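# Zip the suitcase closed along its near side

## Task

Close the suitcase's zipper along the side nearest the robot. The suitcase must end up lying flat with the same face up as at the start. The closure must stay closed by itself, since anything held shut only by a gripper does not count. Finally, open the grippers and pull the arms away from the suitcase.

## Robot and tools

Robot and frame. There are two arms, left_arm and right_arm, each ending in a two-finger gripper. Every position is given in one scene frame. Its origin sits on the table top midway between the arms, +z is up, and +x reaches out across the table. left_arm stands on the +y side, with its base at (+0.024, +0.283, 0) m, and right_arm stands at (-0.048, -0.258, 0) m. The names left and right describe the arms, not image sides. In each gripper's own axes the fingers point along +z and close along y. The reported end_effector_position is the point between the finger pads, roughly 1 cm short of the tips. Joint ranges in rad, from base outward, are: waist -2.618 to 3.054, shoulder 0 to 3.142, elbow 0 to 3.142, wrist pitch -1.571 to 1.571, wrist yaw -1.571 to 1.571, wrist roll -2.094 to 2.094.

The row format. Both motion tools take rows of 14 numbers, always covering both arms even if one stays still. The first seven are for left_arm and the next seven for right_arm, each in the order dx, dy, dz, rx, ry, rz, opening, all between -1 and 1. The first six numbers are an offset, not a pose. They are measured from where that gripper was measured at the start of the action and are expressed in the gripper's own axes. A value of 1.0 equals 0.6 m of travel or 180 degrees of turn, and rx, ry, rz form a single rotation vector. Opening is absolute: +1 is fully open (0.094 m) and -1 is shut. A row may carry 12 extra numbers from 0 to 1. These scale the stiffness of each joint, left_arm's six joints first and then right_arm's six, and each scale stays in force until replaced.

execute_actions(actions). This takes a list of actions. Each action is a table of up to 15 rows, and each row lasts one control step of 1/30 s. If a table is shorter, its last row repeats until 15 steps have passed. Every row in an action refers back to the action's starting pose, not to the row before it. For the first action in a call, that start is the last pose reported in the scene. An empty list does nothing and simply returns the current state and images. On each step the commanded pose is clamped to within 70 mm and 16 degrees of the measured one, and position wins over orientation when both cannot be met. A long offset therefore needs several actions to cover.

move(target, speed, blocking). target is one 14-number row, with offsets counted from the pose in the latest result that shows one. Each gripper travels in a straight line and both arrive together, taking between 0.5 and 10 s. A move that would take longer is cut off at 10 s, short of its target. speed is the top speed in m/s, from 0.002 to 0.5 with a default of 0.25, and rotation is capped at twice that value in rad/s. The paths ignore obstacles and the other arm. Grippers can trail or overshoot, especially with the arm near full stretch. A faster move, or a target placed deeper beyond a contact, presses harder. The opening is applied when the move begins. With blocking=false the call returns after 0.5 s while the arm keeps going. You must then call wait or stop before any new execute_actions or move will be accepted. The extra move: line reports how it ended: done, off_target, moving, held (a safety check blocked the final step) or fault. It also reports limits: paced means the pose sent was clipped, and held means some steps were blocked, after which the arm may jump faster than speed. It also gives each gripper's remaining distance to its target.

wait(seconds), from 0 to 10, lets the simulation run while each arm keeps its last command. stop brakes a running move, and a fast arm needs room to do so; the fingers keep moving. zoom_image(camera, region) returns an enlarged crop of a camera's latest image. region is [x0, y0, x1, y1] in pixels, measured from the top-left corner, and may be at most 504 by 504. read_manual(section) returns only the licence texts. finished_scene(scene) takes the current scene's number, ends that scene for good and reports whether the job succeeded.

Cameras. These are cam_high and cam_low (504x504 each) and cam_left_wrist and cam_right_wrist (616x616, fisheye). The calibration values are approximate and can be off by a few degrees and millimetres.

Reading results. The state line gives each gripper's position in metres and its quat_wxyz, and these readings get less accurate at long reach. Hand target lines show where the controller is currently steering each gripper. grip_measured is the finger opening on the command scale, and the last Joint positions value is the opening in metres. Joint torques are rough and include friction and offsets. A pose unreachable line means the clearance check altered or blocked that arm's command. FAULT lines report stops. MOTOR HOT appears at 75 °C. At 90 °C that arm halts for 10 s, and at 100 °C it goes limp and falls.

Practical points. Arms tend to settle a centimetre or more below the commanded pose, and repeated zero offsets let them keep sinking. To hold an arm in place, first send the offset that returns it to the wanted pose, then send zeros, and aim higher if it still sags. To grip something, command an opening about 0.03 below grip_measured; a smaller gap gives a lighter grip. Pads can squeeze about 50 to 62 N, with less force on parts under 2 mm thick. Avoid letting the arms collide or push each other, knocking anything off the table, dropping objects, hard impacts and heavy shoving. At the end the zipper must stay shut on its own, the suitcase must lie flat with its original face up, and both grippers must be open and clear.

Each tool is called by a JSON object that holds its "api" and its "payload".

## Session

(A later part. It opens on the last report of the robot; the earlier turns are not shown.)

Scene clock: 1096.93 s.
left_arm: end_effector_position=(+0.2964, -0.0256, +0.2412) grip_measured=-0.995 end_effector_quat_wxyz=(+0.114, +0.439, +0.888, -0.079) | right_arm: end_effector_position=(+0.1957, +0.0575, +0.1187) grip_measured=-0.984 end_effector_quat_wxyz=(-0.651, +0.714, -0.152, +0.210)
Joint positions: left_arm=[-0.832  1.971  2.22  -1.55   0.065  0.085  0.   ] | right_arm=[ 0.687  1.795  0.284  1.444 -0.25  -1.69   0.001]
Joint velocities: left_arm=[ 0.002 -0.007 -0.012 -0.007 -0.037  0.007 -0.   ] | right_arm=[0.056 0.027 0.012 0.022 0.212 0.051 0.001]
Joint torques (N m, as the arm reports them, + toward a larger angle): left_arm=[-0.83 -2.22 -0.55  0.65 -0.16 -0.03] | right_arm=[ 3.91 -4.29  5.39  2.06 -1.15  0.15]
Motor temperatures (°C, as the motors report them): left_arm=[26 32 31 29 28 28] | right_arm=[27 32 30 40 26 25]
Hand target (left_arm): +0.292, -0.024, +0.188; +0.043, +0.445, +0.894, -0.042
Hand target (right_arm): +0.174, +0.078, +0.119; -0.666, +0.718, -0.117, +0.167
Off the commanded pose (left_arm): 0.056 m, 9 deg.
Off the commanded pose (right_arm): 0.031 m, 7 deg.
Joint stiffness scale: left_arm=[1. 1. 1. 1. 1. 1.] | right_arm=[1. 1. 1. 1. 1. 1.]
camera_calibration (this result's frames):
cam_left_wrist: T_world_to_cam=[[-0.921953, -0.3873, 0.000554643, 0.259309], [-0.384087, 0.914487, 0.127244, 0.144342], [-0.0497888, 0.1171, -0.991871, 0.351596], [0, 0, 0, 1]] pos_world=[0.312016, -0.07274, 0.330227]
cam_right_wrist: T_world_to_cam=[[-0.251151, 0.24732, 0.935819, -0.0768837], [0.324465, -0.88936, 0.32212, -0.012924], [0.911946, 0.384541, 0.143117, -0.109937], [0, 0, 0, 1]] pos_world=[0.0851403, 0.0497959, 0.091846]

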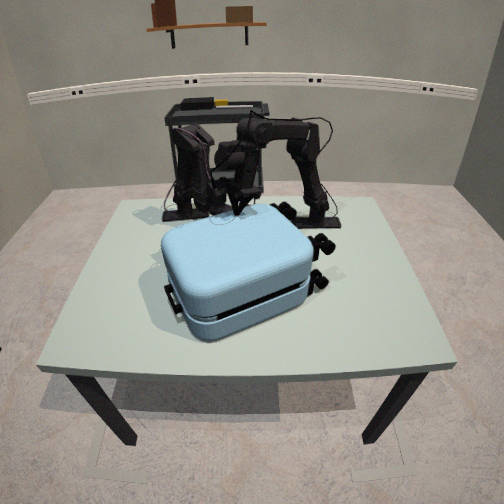

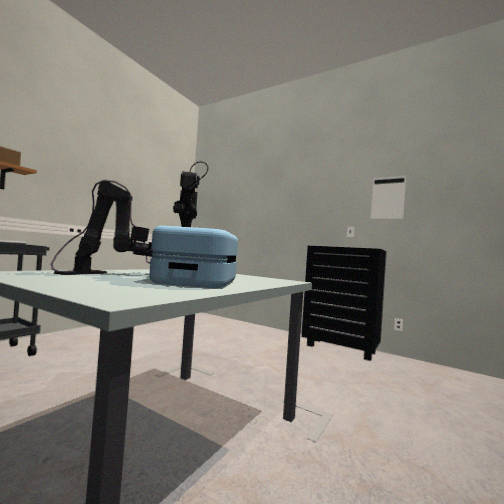

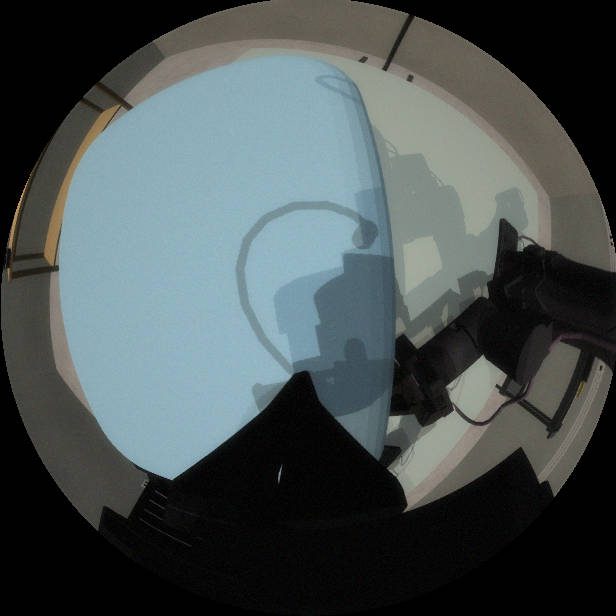

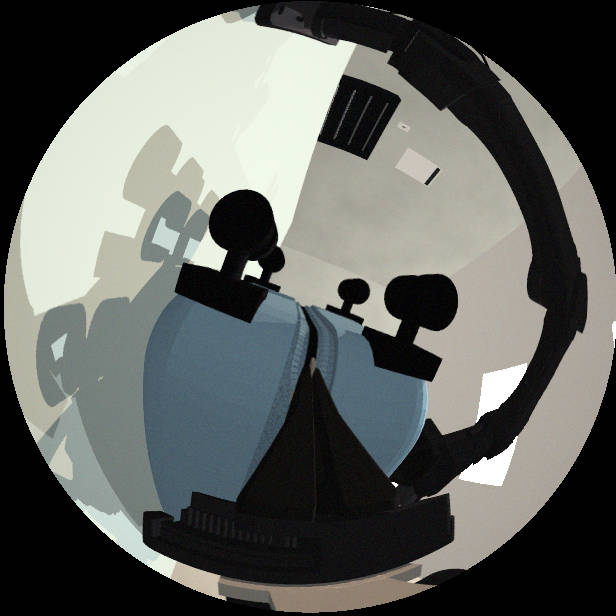

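{"api": "execute_actions", "payload": {"actions": [[[0.024,0,0.09,0,0.051,0,-1,-0.050,-0.007,0.016,0.004,-0.031,0,-1],[0.024,0,0.09,0,0.051,0,-1,-0.052,-0.007,0.020,0.004,-0.026,0,-1],[0.024,0,0.09,0,0.051,0,-1,-0.054,-0.007,0.024,0.004,-0.021,0,-1],[0.024,0,0.09,0,0.051,0,-1,-0.055,-0.008,0.028,0.004,-0.016,0,-1],[0.024,0,0.09,0,0.051,0,-1,-0.056,-0.008,0.032,0.003,-0.011,0,-1],[0.024,0,0.09,0,0.051,0,-1,-0.057,-0.008,0.036,0.003,-0.006,0,-1],[0.024,0,0.09,0,0.051,0,-1,-0.058,-0.009,0.040,0.003,-0.001,0,-1],[0.024,0,0.09,0,0.051,0,-1,-0.058,-0.009,0.044,0.002,0.004,0,-1],[0.024,0,0.09,0,0.051,0,-1,-0.058,-0.010,0.048,0.002,0.009,0,-1],[0.024,0,0.09,0,0.051,0,-1,-0.058,-0.010,0.052,0.002,0.014,0,-1],[0.024,0,0.09,0,0.051,0,-1,-0.058,-0.010,0.055,0.002,0.018,0,-1]]]}}

{"api": "zoom_image", "payload": {"camera": "cam_right_wrist", "region": [220,240,420,440]}}

Scene clock: 1110.50 s.
left_arm: end_effector_position=(+0.2964, -0.0256, +0.2412) grip_measured=-0.995 end_effector_quat_wxyz=(+0.114, +0.439, +0.888, -0.079) | right_arm: end_effector_position=(+0.1986, +0.0790, +0.1191) grip_measured=-0.984 end_effector_quat_wxyz=(-0.635, +0.698, -0.199, +0.266)
Joint positions: left_arm=[-0.832  1.971  2.22  -1.55   0.065  0.085  0.   ] | right_arm=[ 0.854  1.848  0.347  1.447  0.07  -1.685  0.001]
Joint velocities: left_arm=[ 0.012  0.007  0.002  0.037 -0.007  0.007  0.001] | right_arm=[ 0.066  0.032  0.027 -0.051  0.066 -0.022  0.   ]
Joint torques (N m, as the arm reports them, + toward a larger angle): left_arm=[-0.89 -2.27 -0.53  0.64 -0.17 -0.03] | right_arm=[ 3.51 -4.89  6.34  1.98 -0.99  0.14]
Motor temperatures (°C, as the motors report them): left_arm=[26 32 31 29 28 28] | right_arm=[27 32 30 39 26 25]
Hand target (left_arm): +0.292, -0.024, +0.188; +0.043, +0.445, +0.894, -0.042
Hand target (right_arm): +0.180, +0.102, +0.119; -0.649, +0.705, -0.171, +0.229
Off the commanded pose (left_arm): 0.056 m, 9 deg.
Off the commanded pose (right_arm): 0.030 m, 6 deg.
Joint stiffness scale: left_arm=[1. 1. 1. 1. 1. 1.] | right_arm=[1. 1. 1. 1. 1. 1.]
camera_calibration (this result's frames):
cam_left_wrist: T_world_to_cam=[[-0.921953, -0.3873, 0.000554643, 0.259309], [-0.384087, 0.914487, 0.127244, 0.144342], [-0.0497888, 0.1171, -0.991871, 0.351596], [0, 0, 0, 1]] pos_world=[0.312016, -0.07274, 0.330227]
cam_right_wrist: T_world_to_cam=[[-0.228962, 0.283229, 0.93132, -0.0886083], [0.17906, -0.928156, 0.326288, 0.0365062], [0.956825, 0.241469, 0.161798, -0.120776], [0, 0, 0, 1]] pos_world=[0.0887366, 0.0881436, 0.0901524]

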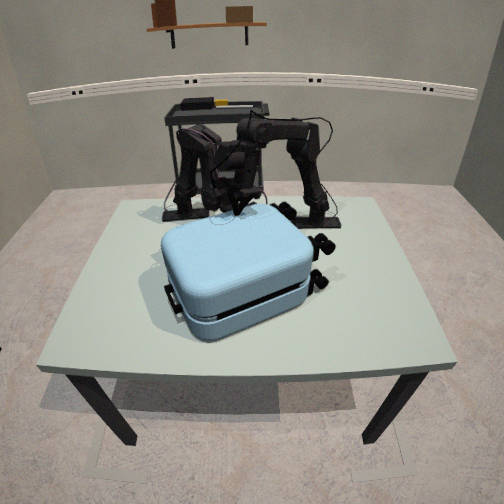

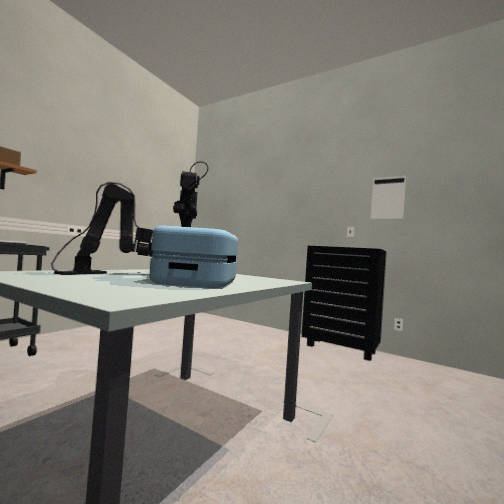

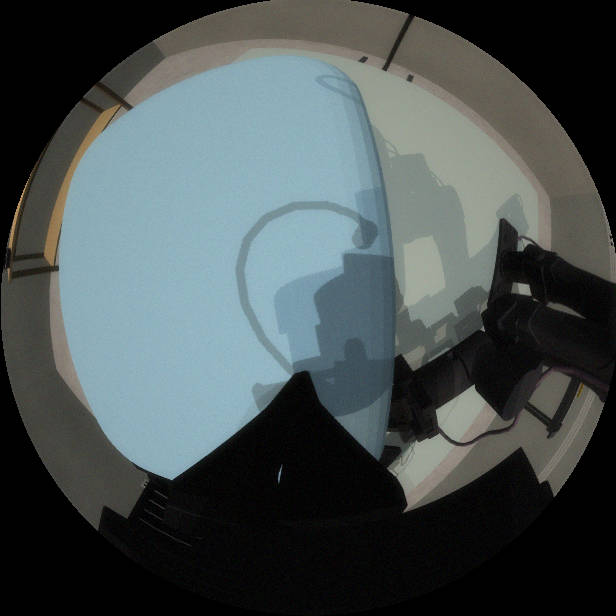

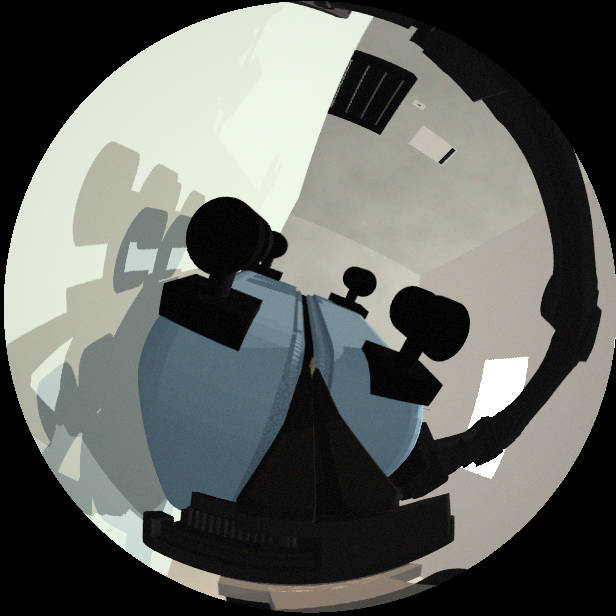

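Region (220, 240, 420, 440) of cam_right_wrist's 616x616 image, scaled by 2.520, with more detail than that image has.

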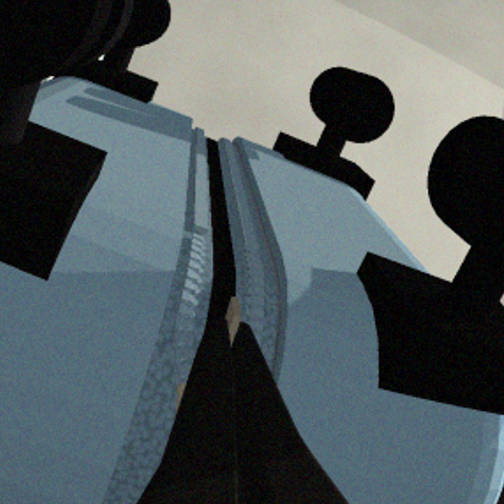

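{"api": "execute_actions", "payload": {"actions": [[[0.024,0,0.09,0,0.051,0,-1,-0.042,-0.006,0.012,0.002,-0.028,0,-1],[0.024,0,0.09,0,0.051,0,-1,-0.036,-0.005,0.010,0.002,-0.024,0,-1],[0.024,0,0.09,0,0.051,0,-1,-0.030,-0.005,0.009,0.002,-0.020,0,-1],[0.024,0,0.09,0,0.051,0,-1,-0.024,-0.004,0.007,0.002,-0.016,0,-1],[0.024,0,0.09,0,0.051,0,-1,-0.018,-0.004,0.005,0.002,-0.012,0,-1],[0.024,0,0.09,0,0.051,0,-1,-0.012,-0.003,0.004,0.002,-0.008,0,-1],[0.024,0,0.09,0,0.051,0,-1,-0.007,-0.003,0.002,0.002,-0.004,0,-1],[0.024,0,0.09,0,0.051,0,-1,-0.004,-0.003,0.002,0.002,-0.002,0,-1],[0.024,0,0.09,0,0.051,0,-1,-0.004,-0.003,0.002,0.002,-0.002,0,-0.95],[0.024,0,0.09,0,0.051,0,-1,-0.004,-0.003,0.002,0.002,-0.002,0,-0.9],[0.024,0,0.09,0,0.051,0,-1,-0.004,-0.003,0.002,0.002,-0.002,0,-0.85],[0.024,0,0.09,0,0.051,0,-1,-0.004,-0.003,0.002,0.002,-0.002,0,-0.8],[0.024,0,0.09,0,0.051,0,-1,-0.004,-0.003,0.002,0.002,-0.002,0,-0.75],[0.024,0,0.09,0,0.051,0,-1,-0.004,-0.003,0.002,0.002,-0.002,0,-0.72]],[[0.022,0,0.083,0,0.047,0,-1,-0.004,-0.003,-0.002,0,0,0,-0.72],[0.020,0,0.076,0,0.043,0,-1,-0.008,-0.003,-0.004,0,0,0,-0.72],[0.018,0,0.069,0,0.039,0,-1,-0.012,-0.003,-0.006,0,0,0,-0.72],[0.016,0,0.062,0,0.035,0,-1,-0.016,-0.003,-0.008,0,0,0,-0.72],[0.014,0,0.055,0,0.031,0,-1,-0.020,-0.003,-0.010,0,0,0,-0.72],[0.012,0,0.048,0,0.027,0,-1,-0.024,-0.004,-0.013,0,0,0,-0.72],[0.010,0,0.041,0,0.023,0,-1,-0.028,-0.004,-0.016,0,0,0,-0.72],[0.008,0,0.034,0,0.019,0,-1,-0.032,-0.004,-0.019,0,0,0,-0.72],[0.007,0,0.027,0,0.015,0,-1,-0.036,-0.004,-0.022,0,0,0,-0.72],[0.005,0,0.020,0,0.011,0,-1,-0.040,-0.004,-0.025,0,0,0,-0.72],[0.003,0,0.013,0,0.007,0,-1,-0.044,-0.004,-0.028,0,0,0,-0.72],[0.002,0,0.006,0,0.003,0,-1,-0.047,-0.004,-0.031,0,0,0,-0.72],[0,0,0,0,0,0,-1,-0.050,-0.004,-0.034,0,0,0,-0.72]]]}}

{"api": "zoom_image", "payload": {"camera": "cam_right_wrist", "region": [200,240,440,480]}}

Scene clock: 1134.33 s.
left_arm: end_effector_position=(+0.2962, -0.0255, +0.2433) grip_measured=-0.995 end_effector_quat_wxyz=(+0.117, +0.439, +0.887, -0.080) | right_arm: end_effector_position=(+0.1623, +0.0860, +0.1037) grip_measured=-0.723 end_effector_quat_wxyz=(-0.619, +0.717, -0.190, +0.258)
Joint positions: left_arm=[-0.832  1.966  2.22  -1.548  0.065  0.085  0.   ] | right_arm=[ 0.986  1.848  0.297  1.448  0.181 -1.689  0.013]
Joint velocities: left_arm=[-0.022  0.007  0.002  0.007 -0.022  0.022  0.001] | right_arm=[ 0.149 -0.002 -0.071 -0.022  0.168  0.022 -0.001]
Joint torques (N m, as the arm reports them, + toward a larger angle): left_arm=[ 0.12 -8.72  6.68  0.66  0.03 -0.01] | right_arm=[ 0.43 -8.39  2.21  2.44  0.19  0.13]
Motor temperatures (°C, as the motors report them): left_arm=[26 32 31 29 28 28] | right_arm=[27 32 31 39 26 25]
Hand target (left_arm): +0.296, -0.026, +0.241; +0.114, +0.439, +0.888, -0.079
Hand target (right_arm): +0.162, +0.082, +0.118; -0.634, +0.698, -0.201, +0.266
Off the commanded pose (left_arm): 0.002 m, 0 deg.
Off the commanded pose (right_arm): 0.016 m, 3 deg.
Joint stiffness scale: left_arm=[1. 1. 1. 1. 1. 1.] | right_arm=[1. 1. 1. 1. 1. 1.]
camera_calibration (this result's frames):
cam_left_wrist: T_world_to_cam=[[-0.921951, -0.387303, -0.00166598, 0.259763], [-0.384635, 0.915078, 0.121198, 0.145499], [-0.0454158, 0.112379, -0.992627, 0.352361], [0, 0, 0, 1]] pos_world=[0.311455, -0.0721344, 0.332562]
cam_right_wrist: T_world_to_cam=[[-0.222015, 0.322903, 0.920023, -0.0879045], [0.205064, -0.907005, 0.367819, 0.0441979], [0.953236, 0.270325, 0.135153, -0.084321], [0, 0, 0, 1]] pos_world=[0.0517983, 0.0912664, 0.0760136]

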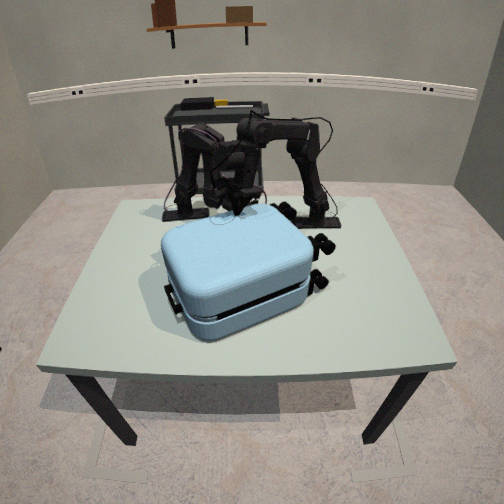

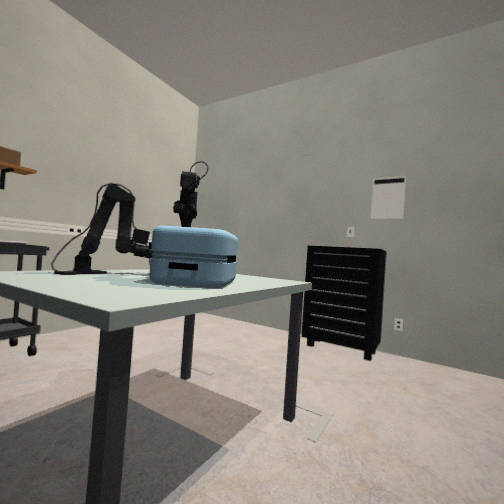

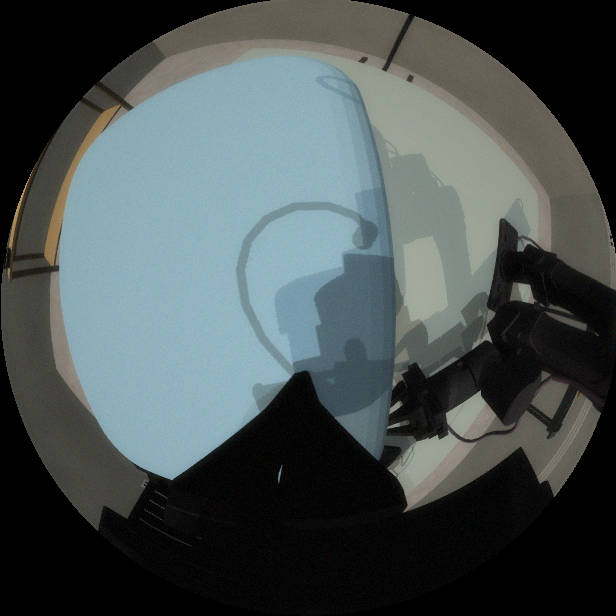

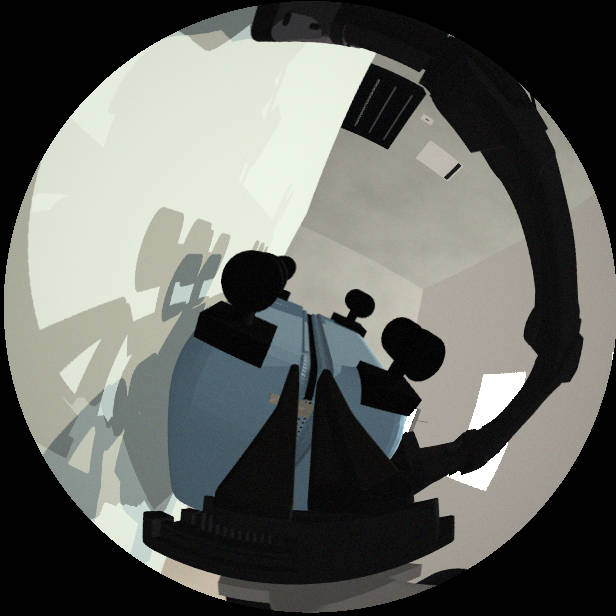

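Region (200, 240, 440, 480) of cam_right_wrist's 616x616 image, scaled by 2.100, with more detail than that image has.

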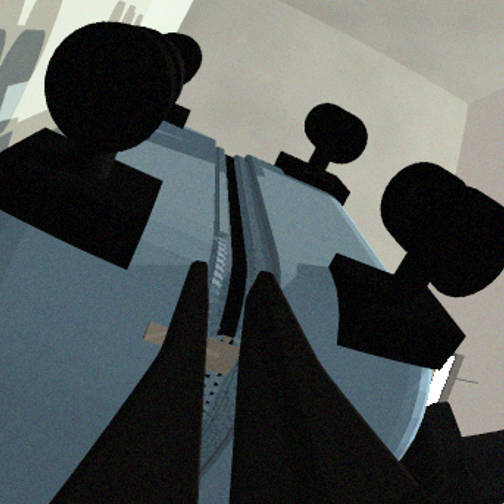

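{"api": "move", "payload": {"target": [0.072,-0.018,-0.228,0,-0.1,0,-1,-0.03,-0.085,-0.12,0,0,0,-0.72], "speed": 0.15}}

Scene clock: 1149.97 s.
left_arm: end_effector_position=(+0.2479, +0.0310, +0.3544) grip_measured=-0.995 end_effector_quat_wxyz=(+0.248, +0.422, +0.861, -0.141) | right_arm: end_effector_position=(+0.1040, +0.0488, +0.1488) grip_measured=-0.723 end_effector_quat_wxyz=(-0.605, +0.729, -0.186, +0.260)
Joint positions: left_arm=[-0.807  1.596  2.152 -1.556  0.096  0.085  0.   ] | right_arm=[ 1.192  1.226  0.164  0.92   0.385 -1.673  0.013]
Joint velocities: left_arm=[-0.032 -0.007 -0.007  0.007 -0.037 -0.037 -0.   ] | right_arm=[-0.002 -0.007 -0.017 -0.007  0.051 -0.007 -0.001]
Joint torques (N m, as the arm reports them, + toward a larger angle): left_arm=[ 0.5  -6.73  7.62  1.18  0.18  0.  ] | right_arm=[ 1.1  -5.39  5.81  2.05  0.17  0.13]
Motor temperatures (°C, as the motors report them): left_arm=[26 34 31 29 28 28] | right_arm=[27 33 30 40 26 25]
Hand target (left_arm): +0.245, +0.034, +0.366; +0.261, +0.419, +0.856, -0.151
Hand target (right_arm): +0.102, +0.049, +0.159; -0.619, +0.717, -0.191, +0.256
Off the commanded pose (left_arm): 0.010 m, 1 deg.
Off the commanded pose (right_arm): 0.010 m, 2 deg.
Joint stiffness scale: left_arm=[1. 1. 1. 1. 1. 1.] | right_arm=[1. 1. 1. 1. 1. 1.]
joint sent to its limit (left arm) — the command would take joint 4 (wrist pitch) past its lower limit, so that joint was sent only as far as its limit.
move: done
camera_calibration (this result's frames):
cam_left_wrist: T_world_to_cam=[[-0.910039, -0.407407, -0.0764733, 0.261394], [-0.391645, 0.905497, -0.163369, 0.164678], [0.135804, -0.118722, -0.983597, 0.413206], [0, 0, 0, 1]] pos_world=[0.246259, 0.00643476, 0.453321]
cam_right_wrist: T_world_to_cam=[[-0.219001, 0.356604, 0.908225, -0.130534], [0.207172, -0.892602, 0.400426, 0.00010208], [0.953477, 0.275852, 0.121603, -0.0231349], [0, 0, 0, 1]] pos_world=[-0.00654972, 0.053022, 0.121327]

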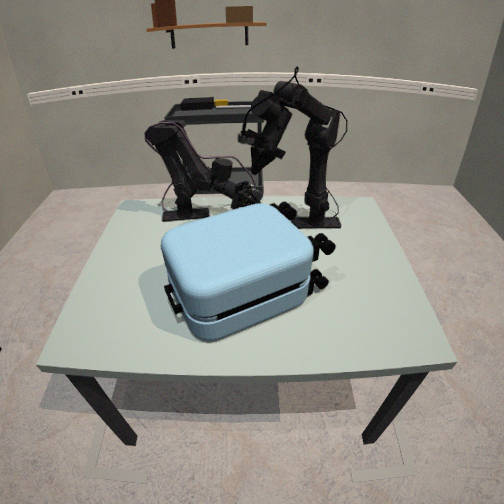

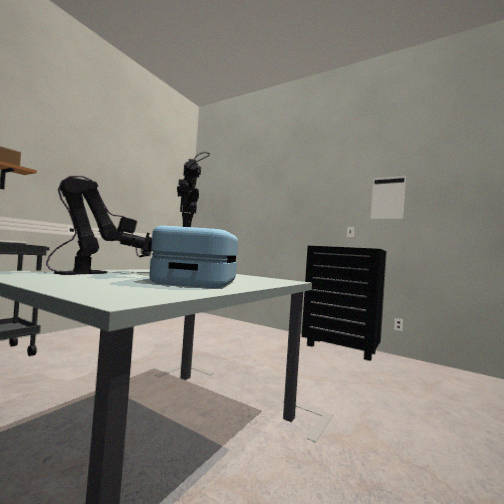

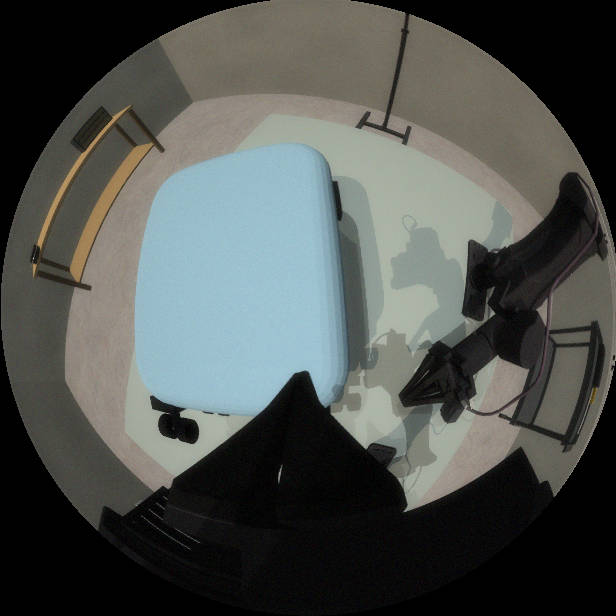

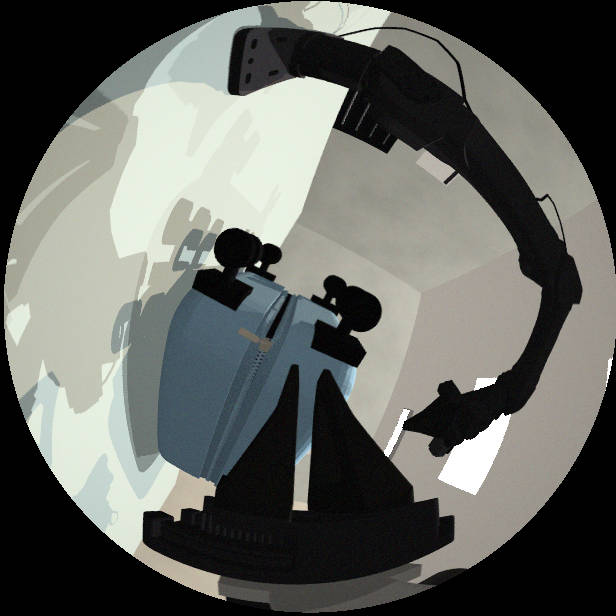

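The zipper is closed along the whole near side, the slider is in the corner, and both arms are clear.

{"api": "finished_scene", "payload": {"scene": 2}}

The scene is finished: the task was done.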